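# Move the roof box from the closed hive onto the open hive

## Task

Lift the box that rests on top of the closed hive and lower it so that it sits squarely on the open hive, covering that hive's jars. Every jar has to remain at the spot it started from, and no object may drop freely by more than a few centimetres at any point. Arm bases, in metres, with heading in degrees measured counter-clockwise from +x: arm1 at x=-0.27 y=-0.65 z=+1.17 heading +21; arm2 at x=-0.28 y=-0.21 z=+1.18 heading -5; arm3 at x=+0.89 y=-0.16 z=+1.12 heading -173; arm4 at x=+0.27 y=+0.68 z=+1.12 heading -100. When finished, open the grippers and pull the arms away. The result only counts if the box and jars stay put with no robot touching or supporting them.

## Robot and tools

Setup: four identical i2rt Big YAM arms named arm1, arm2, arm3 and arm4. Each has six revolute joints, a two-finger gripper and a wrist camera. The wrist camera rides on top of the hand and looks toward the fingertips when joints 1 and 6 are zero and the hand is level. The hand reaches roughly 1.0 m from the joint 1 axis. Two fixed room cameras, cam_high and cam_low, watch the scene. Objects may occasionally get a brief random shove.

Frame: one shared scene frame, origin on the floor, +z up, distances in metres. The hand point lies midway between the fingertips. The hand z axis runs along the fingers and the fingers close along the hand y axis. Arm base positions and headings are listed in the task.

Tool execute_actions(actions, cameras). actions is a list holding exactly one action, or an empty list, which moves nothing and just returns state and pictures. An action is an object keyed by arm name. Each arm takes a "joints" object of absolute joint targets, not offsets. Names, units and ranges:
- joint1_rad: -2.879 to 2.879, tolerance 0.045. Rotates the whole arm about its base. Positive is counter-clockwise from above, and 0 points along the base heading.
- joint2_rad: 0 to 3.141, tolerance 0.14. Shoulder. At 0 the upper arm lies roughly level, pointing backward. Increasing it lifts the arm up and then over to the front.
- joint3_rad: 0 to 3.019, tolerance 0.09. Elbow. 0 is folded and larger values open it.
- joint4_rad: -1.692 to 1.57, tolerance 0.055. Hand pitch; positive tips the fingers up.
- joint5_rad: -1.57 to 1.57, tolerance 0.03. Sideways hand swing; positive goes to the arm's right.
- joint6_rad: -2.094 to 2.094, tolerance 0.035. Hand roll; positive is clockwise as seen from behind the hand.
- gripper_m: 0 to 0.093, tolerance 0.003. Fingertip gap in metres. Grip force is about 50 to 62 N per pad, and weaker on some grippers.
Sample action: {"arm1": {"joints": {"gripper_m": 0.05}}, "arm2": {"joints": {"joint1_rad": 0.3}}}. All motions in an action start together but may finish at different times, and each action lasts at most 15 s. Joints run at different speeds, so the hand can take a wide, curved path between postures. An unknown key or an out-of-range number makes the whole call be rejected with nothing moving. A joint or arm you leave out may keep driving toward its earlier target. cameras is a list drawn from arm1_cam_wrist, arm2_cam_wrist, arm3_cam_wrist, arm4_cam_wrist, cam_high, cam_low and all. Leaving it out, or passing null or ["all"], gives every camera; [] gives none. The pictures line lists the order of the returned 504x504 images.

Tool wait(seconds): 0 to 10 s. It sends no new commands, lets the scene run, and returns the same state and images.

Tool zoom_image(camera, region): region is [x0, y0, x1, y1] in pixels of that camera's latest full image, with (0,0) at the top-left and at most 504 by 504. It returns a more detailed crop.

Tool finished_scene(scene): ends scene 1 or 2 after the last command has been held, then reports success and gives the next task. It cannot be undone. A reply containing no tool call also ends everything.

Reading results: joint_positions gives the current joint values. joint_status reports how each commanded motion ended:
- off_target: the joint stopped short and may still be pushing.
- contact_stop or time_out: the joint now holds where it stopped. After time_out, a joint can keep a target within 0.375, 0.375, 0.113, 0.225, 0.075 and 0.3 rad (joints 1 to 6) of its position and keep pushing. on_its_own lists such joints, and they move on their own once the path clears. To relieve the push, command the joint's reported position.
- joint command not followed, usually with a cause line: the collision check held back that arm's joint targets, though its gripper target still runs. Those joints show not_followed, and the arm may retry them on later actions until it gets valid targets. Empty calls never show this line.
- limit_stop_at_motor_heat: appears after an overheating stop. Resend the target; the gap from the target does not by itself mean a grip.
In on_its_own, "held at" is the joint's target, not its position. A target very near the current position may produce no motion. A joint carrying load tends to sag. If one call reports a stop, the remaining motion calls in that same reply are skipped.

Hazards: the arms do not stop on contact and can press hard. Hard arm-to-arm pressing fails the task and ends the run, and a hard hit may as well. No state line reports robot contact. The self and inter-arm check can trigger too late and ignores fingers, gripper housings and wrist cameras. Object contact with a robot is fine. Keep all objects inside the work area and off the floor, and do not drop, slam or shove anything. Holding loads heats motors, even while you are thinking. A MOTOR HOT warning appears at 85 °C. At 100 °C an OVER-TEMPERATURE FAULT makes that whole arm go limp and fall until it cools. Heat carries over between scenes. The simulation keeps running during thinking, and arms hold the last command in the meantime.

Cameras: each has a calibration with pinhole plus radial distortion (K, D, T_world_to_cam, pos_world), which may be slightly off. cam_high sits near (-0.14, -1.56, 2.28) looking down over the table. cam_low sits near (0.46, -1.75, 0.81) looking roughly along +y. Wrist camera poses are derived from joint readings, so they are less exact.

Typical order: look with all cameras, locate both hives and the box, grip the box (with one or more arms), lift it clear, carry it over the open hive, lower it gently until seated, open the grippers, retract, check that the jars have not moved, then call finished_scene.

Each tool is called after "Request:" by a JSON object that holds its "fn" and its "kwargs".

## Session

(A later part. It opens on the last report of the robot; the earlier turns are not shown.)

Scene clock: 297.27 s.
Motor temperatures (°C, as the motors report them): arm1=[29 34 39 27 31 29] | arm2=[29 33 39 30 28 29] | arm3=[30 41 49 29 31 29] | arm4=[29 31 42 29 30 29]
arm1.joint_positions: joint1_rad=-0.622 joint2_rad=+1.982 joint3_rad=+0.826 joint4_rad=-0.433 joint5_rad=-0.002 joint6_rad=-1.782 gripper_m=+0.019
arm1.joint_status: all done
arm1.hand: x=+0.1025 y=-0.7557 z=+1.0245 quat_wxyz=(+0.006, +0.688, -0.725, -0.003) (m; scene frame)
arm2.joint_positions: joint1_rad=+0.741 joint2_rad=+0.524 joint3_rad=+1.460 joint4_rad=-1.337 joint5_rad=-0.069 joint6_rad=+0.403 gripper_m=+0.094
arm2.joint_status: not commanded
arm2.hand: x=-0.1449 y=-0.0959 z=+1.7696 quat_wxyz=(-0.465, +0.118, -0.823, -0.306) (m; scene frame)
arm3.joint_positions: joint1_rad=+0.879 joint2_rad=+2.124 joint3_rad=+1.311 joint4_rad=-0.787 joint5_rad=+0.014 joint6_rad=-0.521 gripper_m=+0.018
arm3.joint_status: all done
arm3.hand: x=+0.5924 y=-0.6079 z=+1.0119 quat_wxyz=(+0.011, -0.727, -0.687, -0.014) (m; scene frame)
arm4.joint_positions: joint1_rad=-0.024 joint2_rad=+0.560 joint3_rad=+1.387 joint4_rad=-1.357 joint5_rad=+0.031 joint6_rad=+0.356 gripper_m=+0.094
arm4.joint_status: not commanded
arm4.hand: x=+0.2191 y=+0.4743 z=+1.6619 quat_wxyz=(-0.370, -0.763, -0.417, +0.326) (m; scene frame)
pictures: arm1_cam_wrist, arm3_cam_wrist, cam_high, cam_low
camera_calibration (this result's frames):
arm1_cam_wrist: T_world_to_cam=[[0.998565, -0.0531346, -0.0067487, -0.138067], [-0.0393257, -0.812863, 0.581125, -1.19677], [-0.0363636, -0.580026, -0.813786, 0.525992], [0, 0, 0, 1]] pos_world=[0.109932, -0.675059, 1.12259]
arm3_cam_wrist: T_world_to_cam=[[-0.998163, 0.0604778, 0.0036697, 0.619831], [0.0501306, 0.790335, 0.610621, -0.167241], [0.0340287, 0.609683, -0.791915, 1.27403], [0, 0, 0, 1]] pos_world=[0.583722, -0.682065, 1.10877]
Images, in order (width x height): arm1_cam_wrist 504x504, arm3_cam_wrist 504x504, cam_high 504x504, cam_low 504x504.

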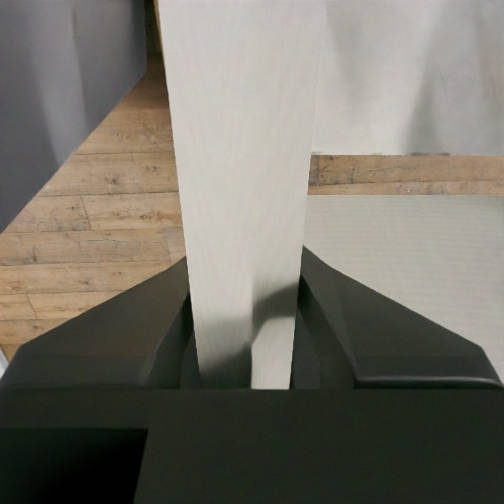

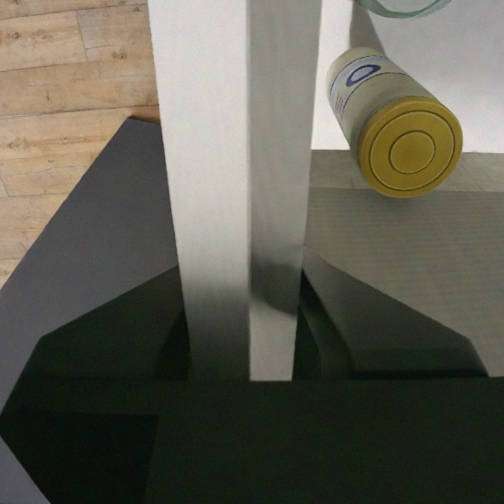

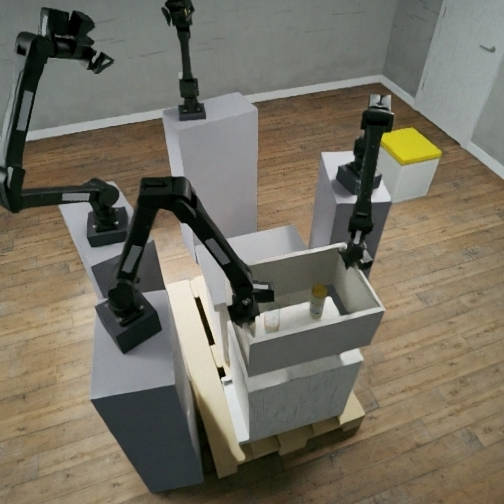

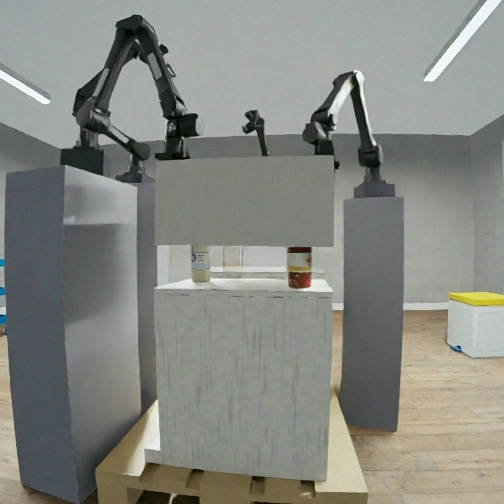

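Request:
{"fn": "execute_actions", "kwargs": {"actions": [{"arm1":{"joints":{"joint2_rad":2.168,"joint3_rad":0.934,"joint4_rad":-0.170}},"arm3":{"joints":{"joint1_rad":0.882,"joint2_rad":2.200,"joint3_rad":1.40,"joint4_rad":-0.603}}}], "cameras": ["arm1_cam_wrist","arm3_cam_wrist","cam_low","cam_high"]}}

Request:
{"fn": "zoom_image", "kwargs": {"camera": "cam_low", "region": [145, 170, 345, 330]}}

Scene clock: 347.90 s.
Motor temperatures (°C, as the motors report them): arm1=[29 36 36 27 31 29] | arm2=[29 33 39 30 28 29] | arm3=[30 44 43 29 31 29] | arm4=[29 31 42 29 30 29]
arm1.joint_positions: joint1_rad=-0.626 joint2_rad=+2.267 joint3_rad=+0.896 joint4_rad=-0.195 joint5_rad=+0.002 joint6_rad=-1.795 gripper_m=+0.019
arm1.joint_status: all done
arm1.hand: x=+0.1107 y=-0.7611 z=+0.9266 quat_wxyz=(+0.002, +0.692, -0.722, +0.007) (m; scene frame)
arm2.joint_positions: joint1_rad=+0.741 joint2_rad=+0.524 joint3_rad=+1.460 joint4_rad=-1.337 joint5_rad=-0.069 joint6_rad=+0.403 gripper_m=+0.094
arm2.joint_status: not commanded
arm2.hand: x=-0.1449 y=-0.0959 z=+1.7696 quat_wxyz=(-0.465, +0.118, -0.823, -0.306) (m; scene frame)
arm3.joint_positions: joint1_rad=+0.886 joint2_rad=+2.301 joint3_rad=+1.312 joint4_rad=-0.602 joint5_rad=+0.004 joint6_rad=-0.524 gripper_m=+0.018
arm3.joint_status: all done
arm3.hand: x=+0.5995 y=-0.6071 z=+0.9203 quat_wxyz=(+0.005, -0.723, -0.691, -0.011) (m; scene frame)
arm4.joint_positions: joint1_rad=-0.024 joint2_rad=+0.560 joint3_rad=+1.387 joint4_rad=-1.357 joint5_rad=+0.031 joint6_rad=+0.356 gripper_m=+0.094
arm4.joint_status: not commanded
arm4.hand: x=+0.2191 y=+0.4743 z=+1.6619 quat_wxyz=(-0.370, -0.763, -0.417, +0.326) (m; scene frame)
pictures: arm1_cam_wrist, arm3_cam_wrist, cam_high, cam_low
camera_calibration (this result's frames):
arm1_cam_wrist: T_world_to_cam=[[0.998938, -0.0437529, 0.0144193, -0.159667], [-0.0438684, -0.807897, 0.587689, -1.14577], [-0.0140638, -0.587698, -0.808958, 0.430707], [0, 0, 0, 1]] pos_world=[0.115291, -0.679527, 1.02409]
arm3_cam_wrist: T_world_to_cam=[[-0.998723, 0.050492, -0.00141553, 0.626181], [0.0395057, 0.798265, 0.601009, -0.0922255], [0.0314761, 0.600186, -0.799241, 1.20332], [0, 0, 0, 1]] pos_world=[0.591149, -0.680211, 1.01806]
Images, in order (width x height): arm1_cam_wrist 504x504, arm3_cam_wrist 504x504, cam_high 504x504, cam_low 504x504.

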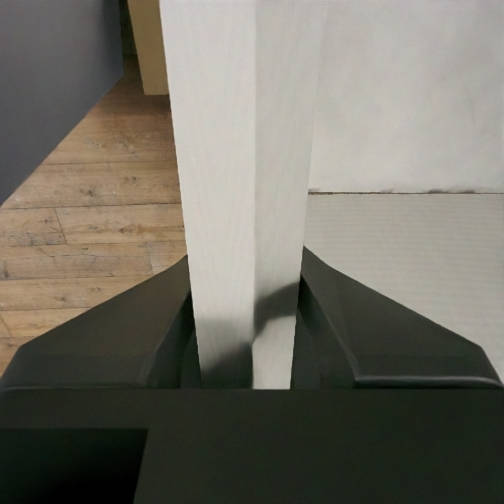

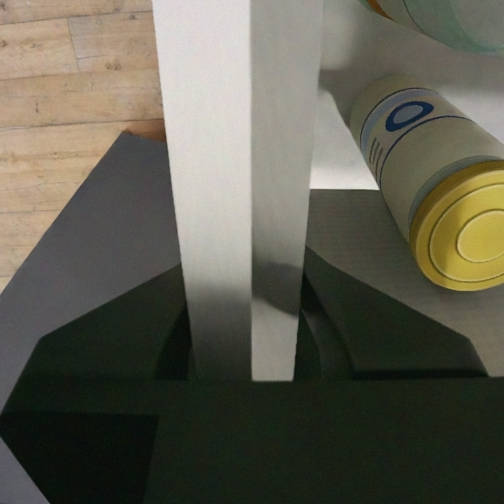

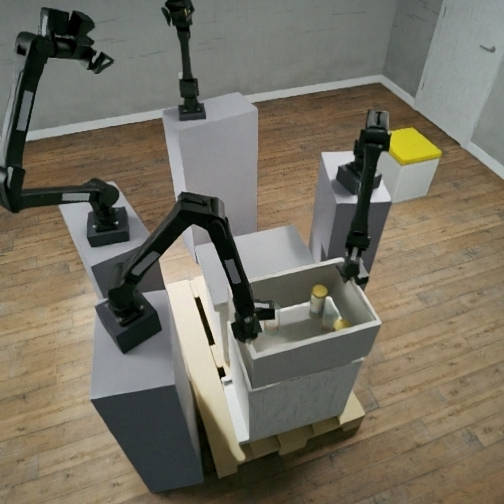

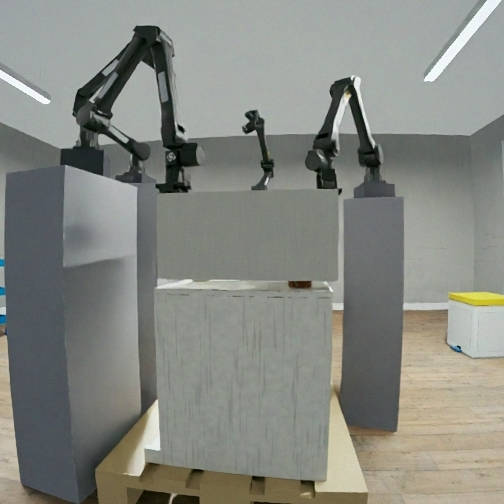

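Region (145, 170, 345, 330) of cam_low's 504x504 image, scaled by 2.520, with more detail than that image has; it fills the top 403 rows of this view, and the rest is white.

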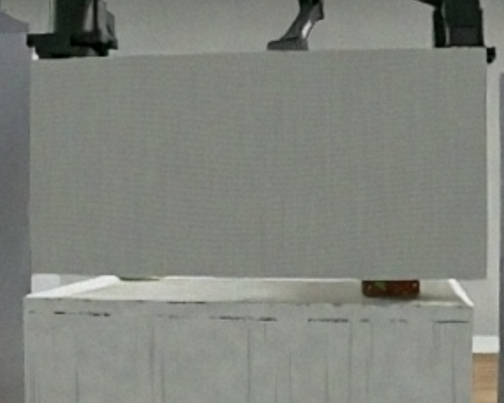

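Request:
{"fn": "execute_actions", "kwargs": {"actions": [{"arm1":{"joints":{"joint1_rad":-0.605,"joint2_rad":2.227,"joint3_rad":0.905,"joint4_rad":-0.142,"joint6_rad":-1.775}},"arm3":{"joints":{"joint1_rad":0.861,"joint2_rad":2.262,"joint3_rad":1.422,"joint4_rad":-0.578,"joint6_rad":-0.535}}}], "cameras": ["arm1_cam_wrist","arm3_cam_wrist","cam_low","cam_high"]}}

Request:
{"fn": "zoom_image", "kwargs": {"camera": "cam_low", "region": [145, 170, 345, 330]}}

Request:
{"fn": "zoom_image", "kwargs": {"camera": "cam_high", "region": [210, 240, 400, 430]}}

Scene clock: 397.27 s.
Motor temperatures (°C, as the motors report them): arm1=[29 37 35 27 31 29] | arm2=[29 32 39 30 28 29] | arm3=[30 46 46 29 31 29] | arm4=[29 31 42 29 30 29]
arm1.joint_positions: joint1_rad=-0.618 joint2_rad=+2.296 joint3_rad=+0.887 joint4_rad=-0.170 joint5_rad=+0.002 joint6_rad=-1.786 gripper_m=+0.019
arm1.joint_status: all done
arm1.hand: x=+0.1023 y=-0.7556 z=+0.9156 quat_wxyz=(+0.005, +0.691, -0.723, +0.003) (m; scene frame)
arm2.joint_positions: joint1_rad=+0.741 joint2_rad=+0.524 joint3_rad=+1.460 joint4_rad=-1.337 joint5_rad=-0.069 joint6_rad=+0.403 gripper_m=+0.094
arm2.joint_status: not commanded
arm2.hand: x=-0.1449 y=-0.0959 z=+1.7696 quat_wxyz=(-0.465, +0.118, -0.823, -0.306) (m; scene frame)
arm3.joint_positions: joint1_rad=+0.874 joint2_rad=+2.333 joint3_rad=+1.325 joint4_rad=-0.583 joint5_rad=+0.007 joint6_rad=-0.533 gripper_m=+0.018
arm3.joint_status: joint3_rad time_out (moved +0.013 of +0.110); the others done
arm3.on_its_own: joint3_rad reads +1.325 and still pushes toward +1.422 since a time_out
arm3.hand: x=+0.5925 y=-0.6044 z=+0.9066 quat_wxyz=(+0.006, -0.725, -0.689, -0.010) (m; scene frame)
arm4.joint_positions: joint1_rad=-0.024 joint2_rad=+0.560 joint3_rad=+1.387 joint4_rad=-1.357 joint5_rad=+0.031 joint6_rad=+0.356 gripper_m=+0.094
arm4.joint_status: not commanded
arm4.hand: x=+0.2191 y=+0.4743 z=+1.6619 quat_wxyz=(-0.370, -0.763, -0.417, +0.326) (m; scene frame)
pictures: arm1_cam_wrist, arm3_cam_wrist, cam_high, cam_low
camera_calibration (this result's frames):
arm1_cam_wrist: T_world_to_cam=[[0.998997, -0.0446377, 0.00355906, -0.141595], [-0.0382508, -0.809327, 0.586112, -1.13545], [-0.0232822, -0.58566, -0.810222, 0.428525], [0, 0, 0, 1]] pos_world=[0.107998, -0.674297, 1.0132]
arm3_cam_wrist: T_world_to_cam=[[-0.998527, 0.0542136, 0.00210188, 0.617977], [0.0445539, 0.797274, 0.601971, -0.0903292], [0.0309592, 0.601178, -0.798515, 1.19121], [0, 0, 0, 1]] pos_world=[0.584212, -0.677617, 1.00428]
Images, in order (width x height): arm1_cam_wrist 504x504, arm3_cam_wrist 504x504, cam_high 504x504, cam_low 504x504.

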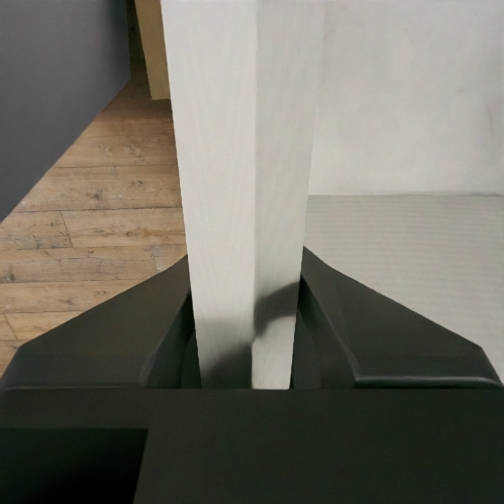

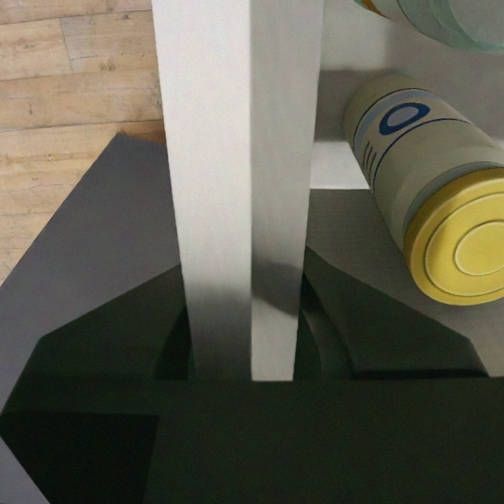

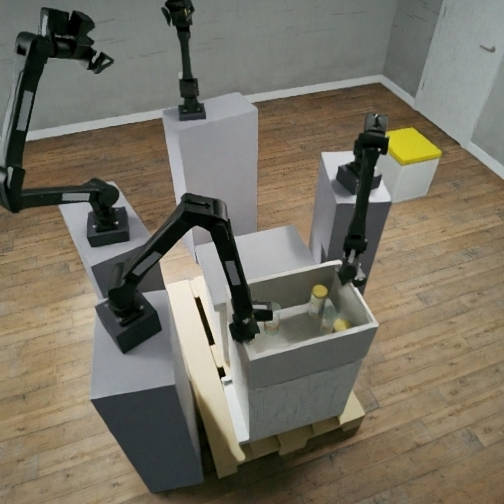

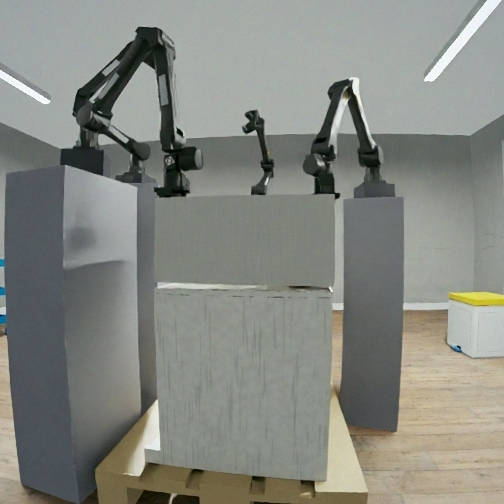

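Region (145, 170, 345, 330) of cam_low's 504x504 image, scaled by 2.520, with more detail than that image has; it fills the top 403 rows of this view, and the rest is white.

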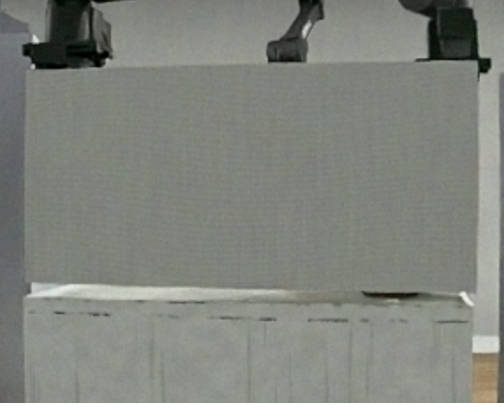

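Region (210, 240, 400, 430) of cam_high's 504x504 image, scaled by 2.653, with more detail than that image has.

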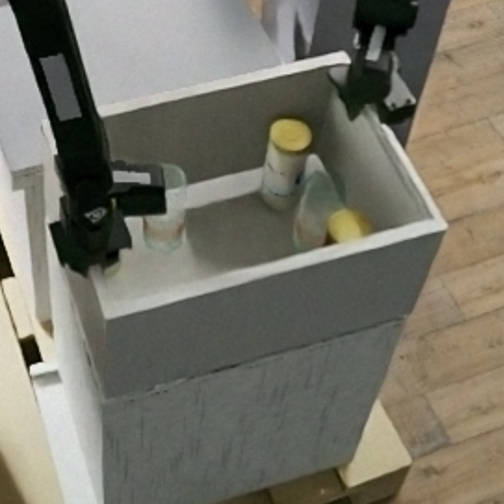

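Request:
{"fn": "zoom_image", "kwargs": {"camera": "cam_high", "region": [235, 345, 305, 405]}}

Request:
{"fn": "zoom_image", "kwargs": {"camera": "cam_high", "region": [310, 330, 380, 390]}}

Region (235, 345, 305, 405) of cam_high's 504x504 image, scaled by 7.200, with more detail than that image has; it fills the top 432 rows of this view, and the rest is white.

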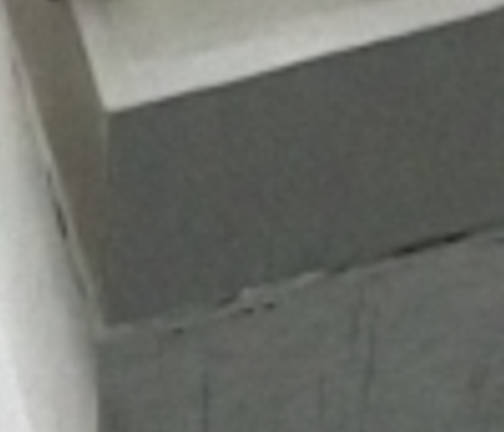

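Region (310, 330, 380, 390) of cam_high's 504x504 image, scaled by 7.200, with more detail than that image has; it fills the top 432 rows of this view, and the rest is white.

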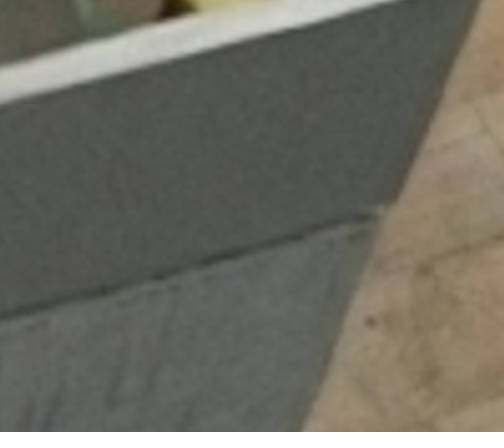

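Request:
{"fn": "zoom_image", "kwargs": {"camera": "cam_low", "region": [140, 265, 190, 305]}}

Request:
{"fn": "zoom_image", "kwargs": {"camera": "cam_low", "region": [300, 265, 350, 305]}}

Region (140, 265, 190, 305) of cam_low's 504x504 image, scaled by 10.080, with more detail than that image has; it fills the top 403 rows of this view, and the rest is white.

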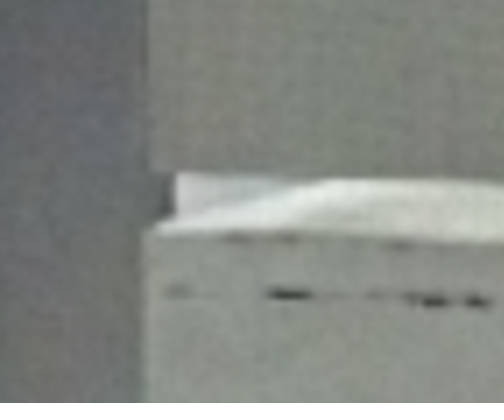

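Region (300, 265, 350, 305) of cam_low's 504x504 image, scaled by 10.080, with more detail than that image has; it fills the top 403 rows of this view, and the rest is white.

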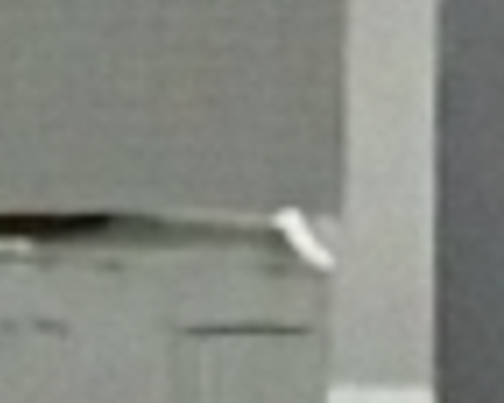

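Request:
{"fn": "execute_actions", "kwargs": {"actions": [{"arm1":{"joints":{"joint1_rad":-0.601,"joint2_rad":2.274,"joint3_rad":0.932,"joint4_rad":-0.104}},"arm3":{"joints":{"joint1_rad":0.855,"joint2_rad":2.293,"joint4_rad":-0.539,"joint6_rad":-0.541}}}], "cameras": ["arm4_cam_wrist","cam_low","cam_high"]}}

Request:
{"fn": "zoom_image", "kwargs": {"camera": "cam_low", "region": [140, 265, 190, 305]}}

Request:
{"fn": "zoom_image", "kwargs": {"camera": "cam_low", "region": [300, 265, 350, 305]}}

Scene clock: 439.73 s.
Motor temperatures (°C, as the motors report them): arm1=[29 37 34 27 31 29] | arm2=[29 32 39 30 28 29] | arm3=[30 45 47 29 31 29] | arm4=[29 31 43 29 30 29]
arm1.joint_positions: joint1_rad=-0.614 joint2_rad=+2.342 joint3_rad=+0.898 joint4_rad=-0.128 joint5_rad=+0.006 joint6_rad=-1.783 gripper_m=+0.019
arm1.joint_status: all done
arm1.hand: x=+0.1011 y=-0.7546 z=+0.8994 quat_wxyz=(+0.005, +0.692, -0.722, +0.006) (m; scene frame)
arm2.joint_positions: joint1_rad=+0.741 joint2_rad=+0.524 joint3_rad=+1.460 joint4_rad=-1.337 joint5_rad=-0.069 joint6_rad=+0.403 gripper_m=+0.094
arm2.joint_status: not commanded
arm2.hand: x=-0.1449 y=-0.0959 z=+1.7696 quat_wxyz=(-0.465, +0.118, -0.823, -0.306) (m; scene frame)
arm3.joint_positions: joint1_rad=+0.869 joint2_rad=+2.364 joint3_rad=+1.328 joint4_rad=-0.547 joint5_rad=+0.003 joint6_rad=-0.538 gripper_m=+0.018
arm3.joint_status: all done
arm3.on_its_own: joint3_rad reads +1.328 and still pushes toward +1.422 since a time_out
arm3.hand: x=+0.5915 y=-0.6029 z=+0.8910 quat_wxyz=(+0.004, -0.724, -0.690, -0.008) (m; scene frame)
arm4.joint_positions: joint1_rad=-0.024 joint2_rad=+0.560 joint3_rad=+1.387 joint4_rad=-1.357 joint5_rad=+0.031 joint6_rad=+0.356 gripper_m=+0.094
arm4.joint_status: not commanded
arm4.hand: x=+0.2191 y=+0.4743 z=+1.6619 quat_wxyz=(-0.370, -0.763, -0.417, +0.326) (m; scene frame)
pictures: arm4_cam_wrist, cam_high, cam_low
camera_calibration (this result's frames):
arm4_cam_wrist: T_world_to_cam=[[-0.879567, 0.377134, -0.290056, 0.492824], [0.465379, 0.808725, -0.359704, 0.119422], [0.0989192, -0.451369, -0.886837, 1.79278], [0, 0, 0, 1]] pos_world=[0.200554, 0.526767, 1.77581]
Images, in order (width x height): arm4_cam_wrist 504x504, cam_high 504x504, cam_low 504x504.

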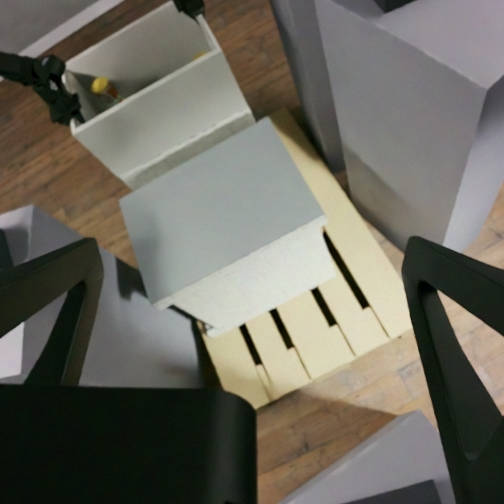

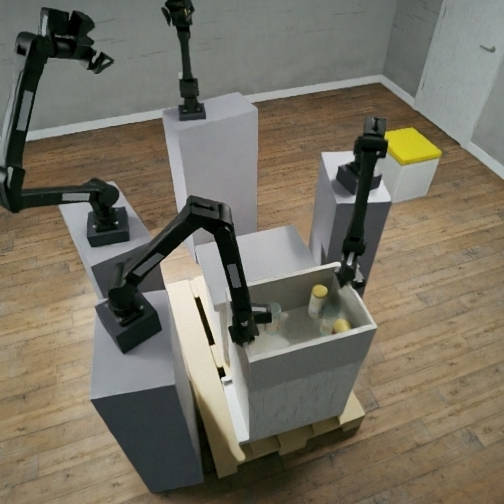

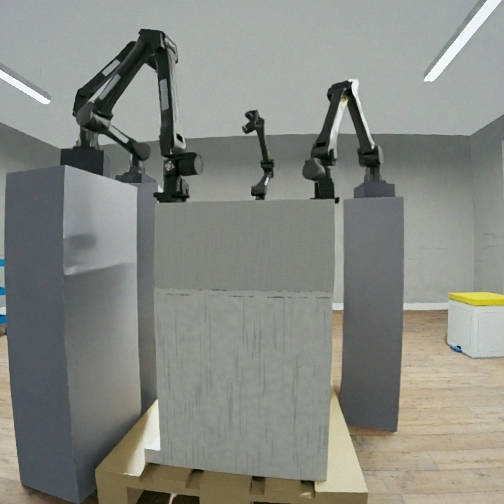

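Region (140, 265, 190, 305) of cam_low's 504x504 image, scaled by 10.080, with more detail than that image has; it fills the top 403 rows of this view, and the rest is white.

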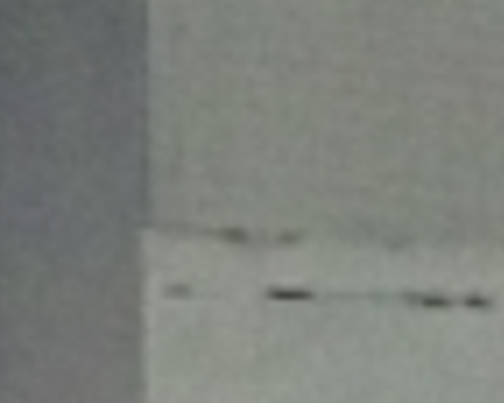

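Region (300, 265, 350, 305) of cam_low's 504x504 image, scaled by 10.080, with more detail than that image has; it fills the top 403 rows of this view, and the rest is white.

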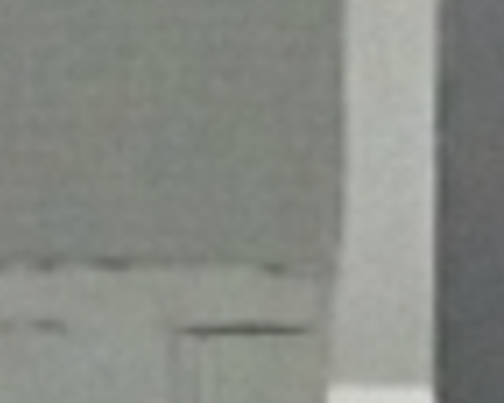

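Request:
{"fn": "zoom_image", "kwargs": {"camera": "arm4_cam_wrist", "region": [100, 80, 270, 200]}}

Request:
{"fn": "zoom_image", "kwargs": {"camera": "cam_high", "region": [215, 300, 375, 410]}}

Region (100, 80, 270, 200) of arm4_cam_wrist's 504x504 image, scaled by 2.965, with more detail than that image has; it fills the top 356 rows of this view, and the rest is white.

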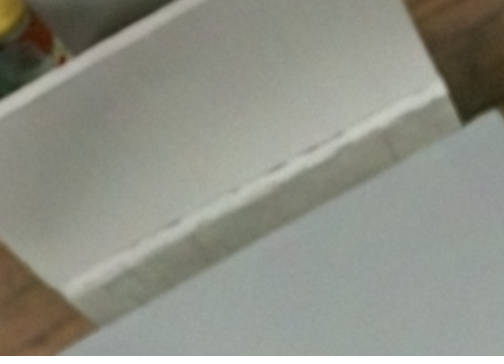

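Region (215, 300, 375, 410) of cam_high's 504x504 image, scaled by 3.150, with more detail than that image has; it fills the top 346 rows of this view, and the rest is white.

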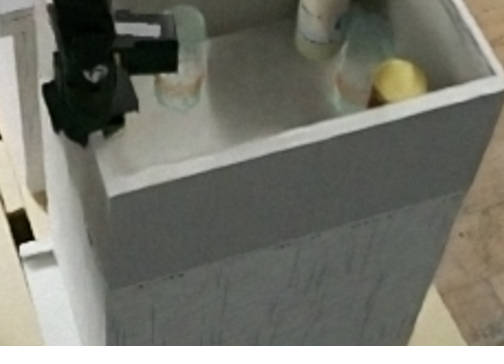

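Request:
{"fn": "execute_actions", "kwargs": {"actions": [{"arm1":{"joints":{"joint1_rad":-0.614,"joint2_rad":2.325,"joint3_rad":0.905,"joint4_rad":-0.128,"joint6_rad":-1.783,"gripper_m":0.06}},"arm3":{"joints":{"joint1_rad":0.869,"joint2_rad":2.345,"joint3_rad":1.345,"joint4_rad":-0.547,"joint6_rad":-0.538,"gripper_m":0.06}}}], "cameras": ["arm1_cam_wrist","arm3_cam_wrist","cam_low"]}}

Scene clock: 455.73 s.
Motor temperatures (°C, as the motors report them): arm1=[29 37 34 27 31 29] | arm2=[29 32 39 30 28 29] | arm3=[30 46 47 29 31 29] | arm4=[29 31 43 29 30 29]
arm1.joint_positions: joint1_rad=-0.614 joint2_rad=+2.325 joint3_rad=+0.898 joint4_rad=-0.128 joint5_rad=+0.003 joint6_rad=-1.783 gripper_m=+0.060
arm1.joint_status: all done
arm1.hand: x=+0.1078 y=-0.7556 z=+0.9055 quat_wxyz=(-0.001, +0.692, -0.722, +0.012) (m; scene frame)
arm2.joint_positions: joint1_rad=+0.741 joint2_rad=+0.524 joint3_rad=+1.460 joint4_rad=-1.337 joint5_rad=-0.069 joint6_rad=+0.403 gripper_m=+0.094
arm2.joint_status: not commanded
arm2.hand: x=-0.1449 y=-0.0959 z=+1.7696 quat_wxyz=(-0.465, +0.118, -0.823, -0.306) (m; scene frame)
arm3.joint_positions: joint1_rad=+0.869 joint2_rad=+2.357 joint3_rad=+1.335 joint4_rad=-0.548 joint5_rad=+0.002 joint6_rad=-0.538 gripper_m=+0.060
arm3.joint_status: all done
arm3.hand: x=+0.5880 y=-0.6084 z=+0.8963 quat_wxyz=(+0.002, -0.724, -0.690, -0.001) (m; scene frame)
arm4.joint_positions: joint1_rad=-0.024 joint2_rad=+0.560 joint3_rad=+1.387 joint4_rad=-1.357 joint5_rad=+0.031 joint6_rad=+0.356 gripper_m=+0.094
arm4.joint_status: not commanded
arm4.hand: x=+0.2191 y=+0.4743 z=+1.6619 quat_wxyz=(-0.370, -0.763, -0.417, +0.326) (m; scene frame)
pictures: arm1_cam_wrist, arm3_cam_wrist, cam_low
camera_calibration (this result's frames):
arm1_cam_wrist: T_world_to_cam=[[0.99876, -0.0428274, 0.0253826, -0.165464], [-0.0495487, -0.805601, 0.590384, -1.12912], [-0.00483637, -0.590909, -0.806724, 0.411293], [0, 0, 0, 1]] pos_world=[0.111302, -0.673671, 1.00261]
arm3_cam_wrist: T_world_to_cam=[[-0.998551, 0.0532286, 0.00787102, 0.608022], [0.0477542, 0.809277, 0.585483, -0.0605836], [0.0247946, 0.58501, -0.810647, 1.19012], [0, 0, 0, 1]] pos_world=[0.580525, -0.67957, 0.995455]
Images, in order (width x height): arm1_cam_wrist 504x504, arm3_cam_wrist 504x504, cam_low 504x504.

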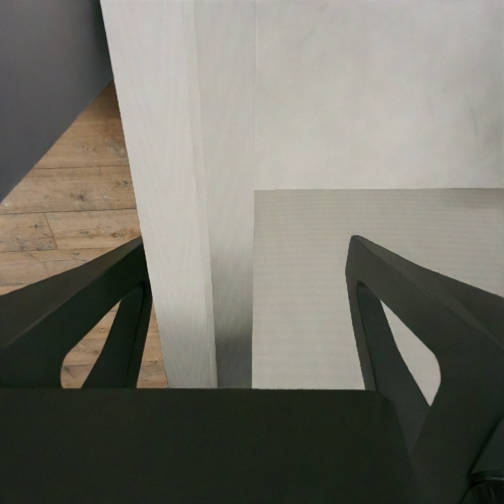

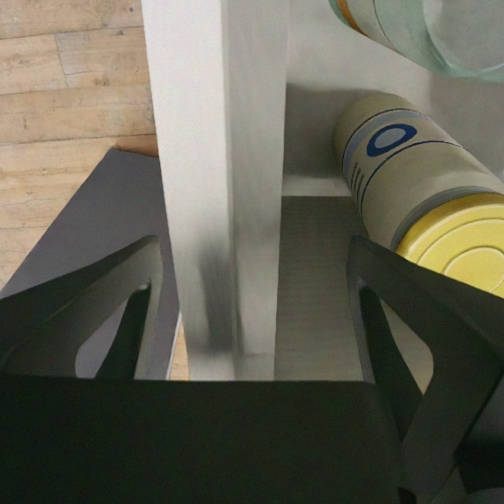

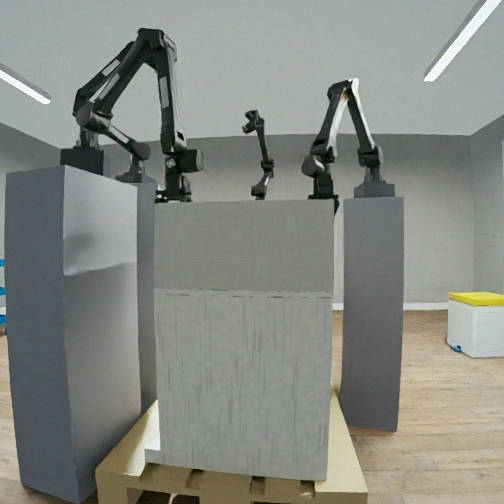

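Request:
{"fn": "execute_actions", "kwargs": {"actions": [{"arm1":{"joints":{"joint2_rad":2.09,"joint3_rad":0.806,"joint4_rad":-0.29,"gripper_m":0.093}},"arm3":{"joints":{"joint2_rad":2.18,"joint3_rad":1.288,"joint4_rad":-0.685,"gripper_m":0.085}}}], "cameras": ["cam_low"]}}

Scene clock: 470.73 s.
Motor temperatures (°C, as the motors report them): arm1=[29 36 33 27 31 29] | arm2=[29 32 39 30 28 29] | arm3=[30 44 43 29 31 29] | arm4=[29 31 43 29 30 29]
arm1.joint_positions: joint1_rad=-0.614 joint2_rad=+2.073 joint3_rad=+0.801 joint4_rad=-0.274 joint5_rad=+0.002 joint6_rad=-1.783 gripper_m=+0.093
arm1.joint_status: all done
arm1.hand: x=+0.1010 y=-0.7530 z=+0.9885 quat_wxyz=(-0.004, +0.692, -0.722, +0.016) (m; scene frame)
arm2.joint_positions: joint1_rad=+0.741 joint2_rad=+0.524 joint3_rad=+1.460 joint4_rad=-1.337 joint5_rad=-0.069 joint6_rad=+0.403 gripper_m=+0.094
arm2.joint_status: not commanded
arm2.hand: x=-0.1449 y=-0.0959 z=+1.7696 quat_wxyz=(-0.465, +0.118, -0.823, -0.306) (m; scene frame)
arm3.joint_positions: joint1_rad=+0.869 joint2_rad=+2.172 joint3_rad=+1.286 joint4_rad=-0.678 joint5_rad=+0.002 joint6_rad=-0.538 gripper_m=+0.085
arm3.joint_status: all done
arm3.hand: x=+0.5889 y=-0.6071 z=+0.9807 quat_wxyz=(+0.001, -0.724, -0.690, +0.002) (m; scene frame)
arm4.joint_positions: joint1_rad=-0.024 joint2_rad=+0.560 joint3_rad=+1.387 joint4_rad=-1.357 joint5_rad=+0.031 joint6_rad=+0.356 gripper_m=+0.094
arm4.joint_status: not commanded
arm4.hand: x=+0.2191 y=+0.4743 z=+1.6619 quat_wxyz=(-0.370, -0.763, -0.417, +0.326) (m; scene frame)
pictures: cam_low
Images, in order (width x height): cam_low 504x504.

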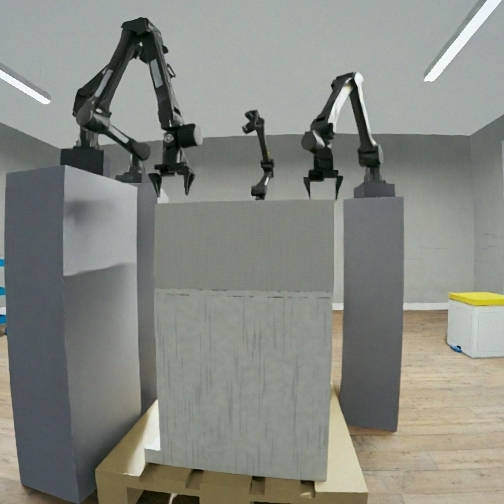

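Request:
{"fn": "execute_actions", "kwargs": {"actions": [{"arm1":{"joints":{"joint2_rad":1.1,"joint4_rad":-0.9}},"arm3":{"joints":{"joint2_rad":1.2,"joint4_rad":-1.2}}}]}}

Request:
{"fn": "zoom_image", "kwargs": {"camera": "cam_low", "region": [145, 170, 345, 330]}}

Request:
{"fn": "zoom_image", "kwargs": {"camera": "cam_high", "region": [210, 240, 400, 430]}}

Scene clock: 481.20 s.
Motor temperatures (°C, as the motors report them): arm1=[29 35 34 27 31 29] | arm2=[29 32 39 30 28 29] | arm3=[30 44 42 29 31 29] | arm4=[29 31 43 29 30 29]
arm1.joint_positions: joint1_rad=-0.614 joint2_rad=+1.096 joint3_rad=+0.801 joint4_rad=-0.882 joint5_rad=+0.002 joint6_rad=-1.783 gripper_m=+0.093
arm1.joint_status: all done
arm1.hand: x=+0.0867 y=-0.7461 z=+1.3299 quat_wxyz=(-0.100, +0.678, -0.707, +0.173) (m; scene frame)
arm2.joint_positions: joint1_rad=+0.741 joint2_rad=+0.524 joint3_rad=+1.460 joint4_rad=-1.337 joint5_rad=-0.069 joint6_rad=+0.403 gripper_m=+0.094
arm2.joint_status: not commanded
arm2.hand: x=-0.1449 y=-0.0959 z=+1.7696 quat_wxyz=(-0.465, +0.118, -0.823, -0.306) (m; scene frame)
arm3.joint_positions: joint1_rad=+0.869 joint2_rad=+1.195 joint3_rad=+1.286 joint4_rad=-1.192 joint5_rad=+0.002 joint6_rad=-0.538 gripper_m=+0.085
arm3.joint_status: all done
arm3.hand: x=+0.6424 y=-0.5273 z=+1.4413 quat_wxyz=(-0.050, -0.705, -0.671, +0.226) (m; scene frame)
arm4.joint_positions: joint1_rad=-0.024 joint2_rad=+0.560 joint3_rad=+1.387 joint4_rad=-1.357 joint5_rad=+0.031 joint6_rad=+0.356 gripper_m=+0.094
arm4.joint_status: not commanded
arm4.hand: x=+0.2191 y=+0.4743 z=+1.6619 quat_wxyz=(-0.370, -0.763, -0.417, +0.326) (m; scene frame)
pictures: arm1_cam_wrist, arm2_cam_wrist, arm3_cam_wrist, arm4_cam_wrist, cam_high, cam_low
camera_calibration (this result's frames):
arm1_cam_wrist: T_world_to_cam=[[0.922464, -0.019598, 0.385585, -0.609807], [-0.269273, -0.748368, 0.606166, -1.33232], [0.27668, -0.662994, -0.69562, 0.533242], [0, 0, 0, 1]] pos_world=[0.0562314, -0.655477, 1.41367]
arm2_cam_wrist: T_world_to_cam=[[0.484239, -0.781747, -0.392917, 0.69273], [-0.840851, -0.291681, -0.455952, 0.663827], [0.241833, 0.551174, -0.798576, 1.62493], [0, 0, 0, 1]] pos_world=[-0.17023, -0.160456, 1.87249]
arm3_cam_wrist: T_world_to_cam=[[-0.966103, 0.101738, 0.237265, 0.327762], [0.152307, 0.9667, 0.205652, 0.115411], [-0.208441, 0.234818, -0.949428, 1.74842], [0, 0, 0, 1]] pos_world=[0.663517, -0.555476, 1.5585]
arm4_cam_wrist: T_world_to_cam=[[-0.879567, 0.377134, -0.290056, 0.492824], [0.465379, 0.808725, -0.359704, 0.119422], [0.0989192, -0.451369, -0.886837, 1.79278], [0, 0, 0, 1]] pos_world=[0.200554, 0.526767, 1.77581]
Images, in order (width x height): arm1_cam_wrist 504x504, arm2_cam_wrist 504x504, arm3_cam_wrist 504x504, arm4_cam_wrist 504x504, cam_high 504x504, cam_low 504x504.

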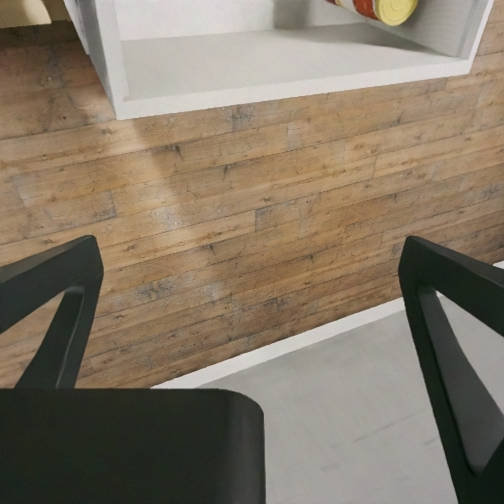

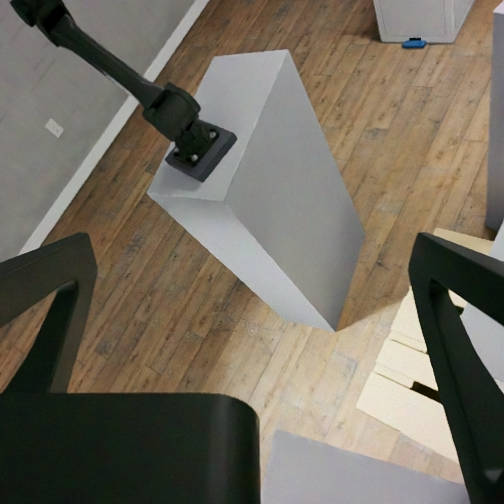

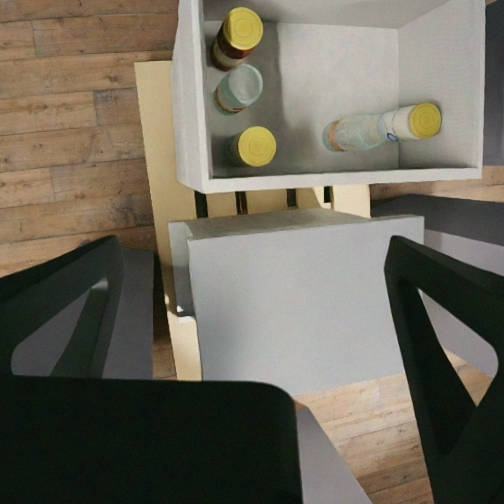

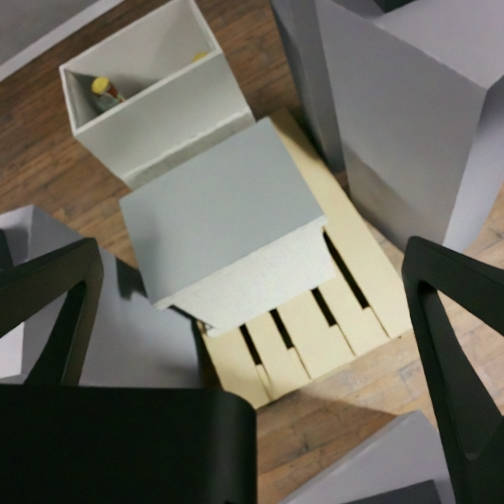

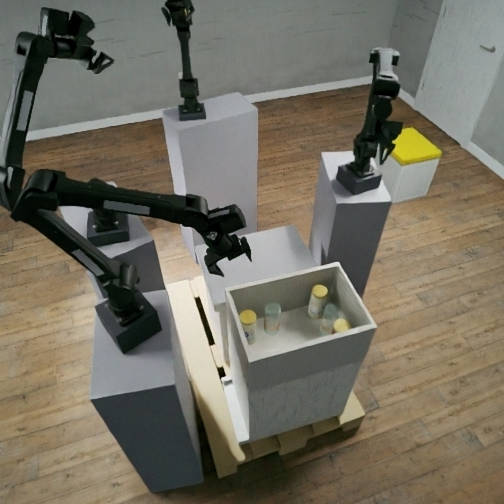

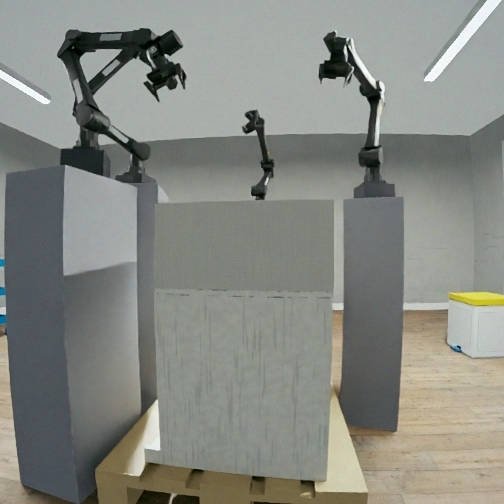

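Region (145, 170, 345, 330) of cam_low's 504x504 image, scaled by 2.520, with more detail than that image has; it fills the top 403 rows of this view, and the rest is white.

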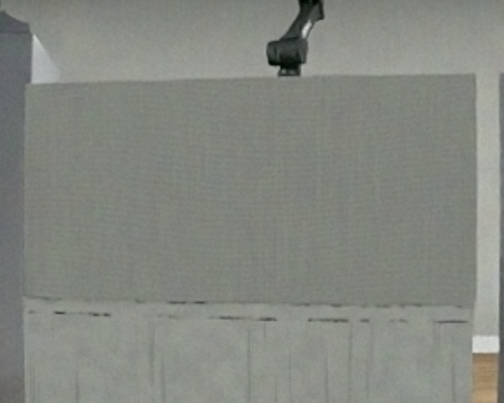

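Region (210, 240, 400, 430) of cam_high's 504x504 image, scaled by 2.653, with more detail than that image has.

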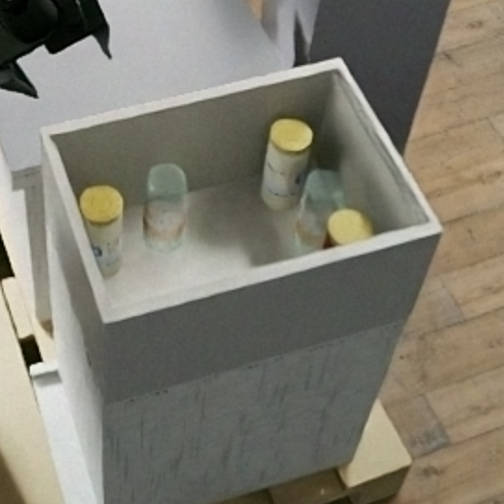

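Request:
{"fn": "finished_scene", "kwargs": {"scene": 2}}

The scene is finished: the task was done.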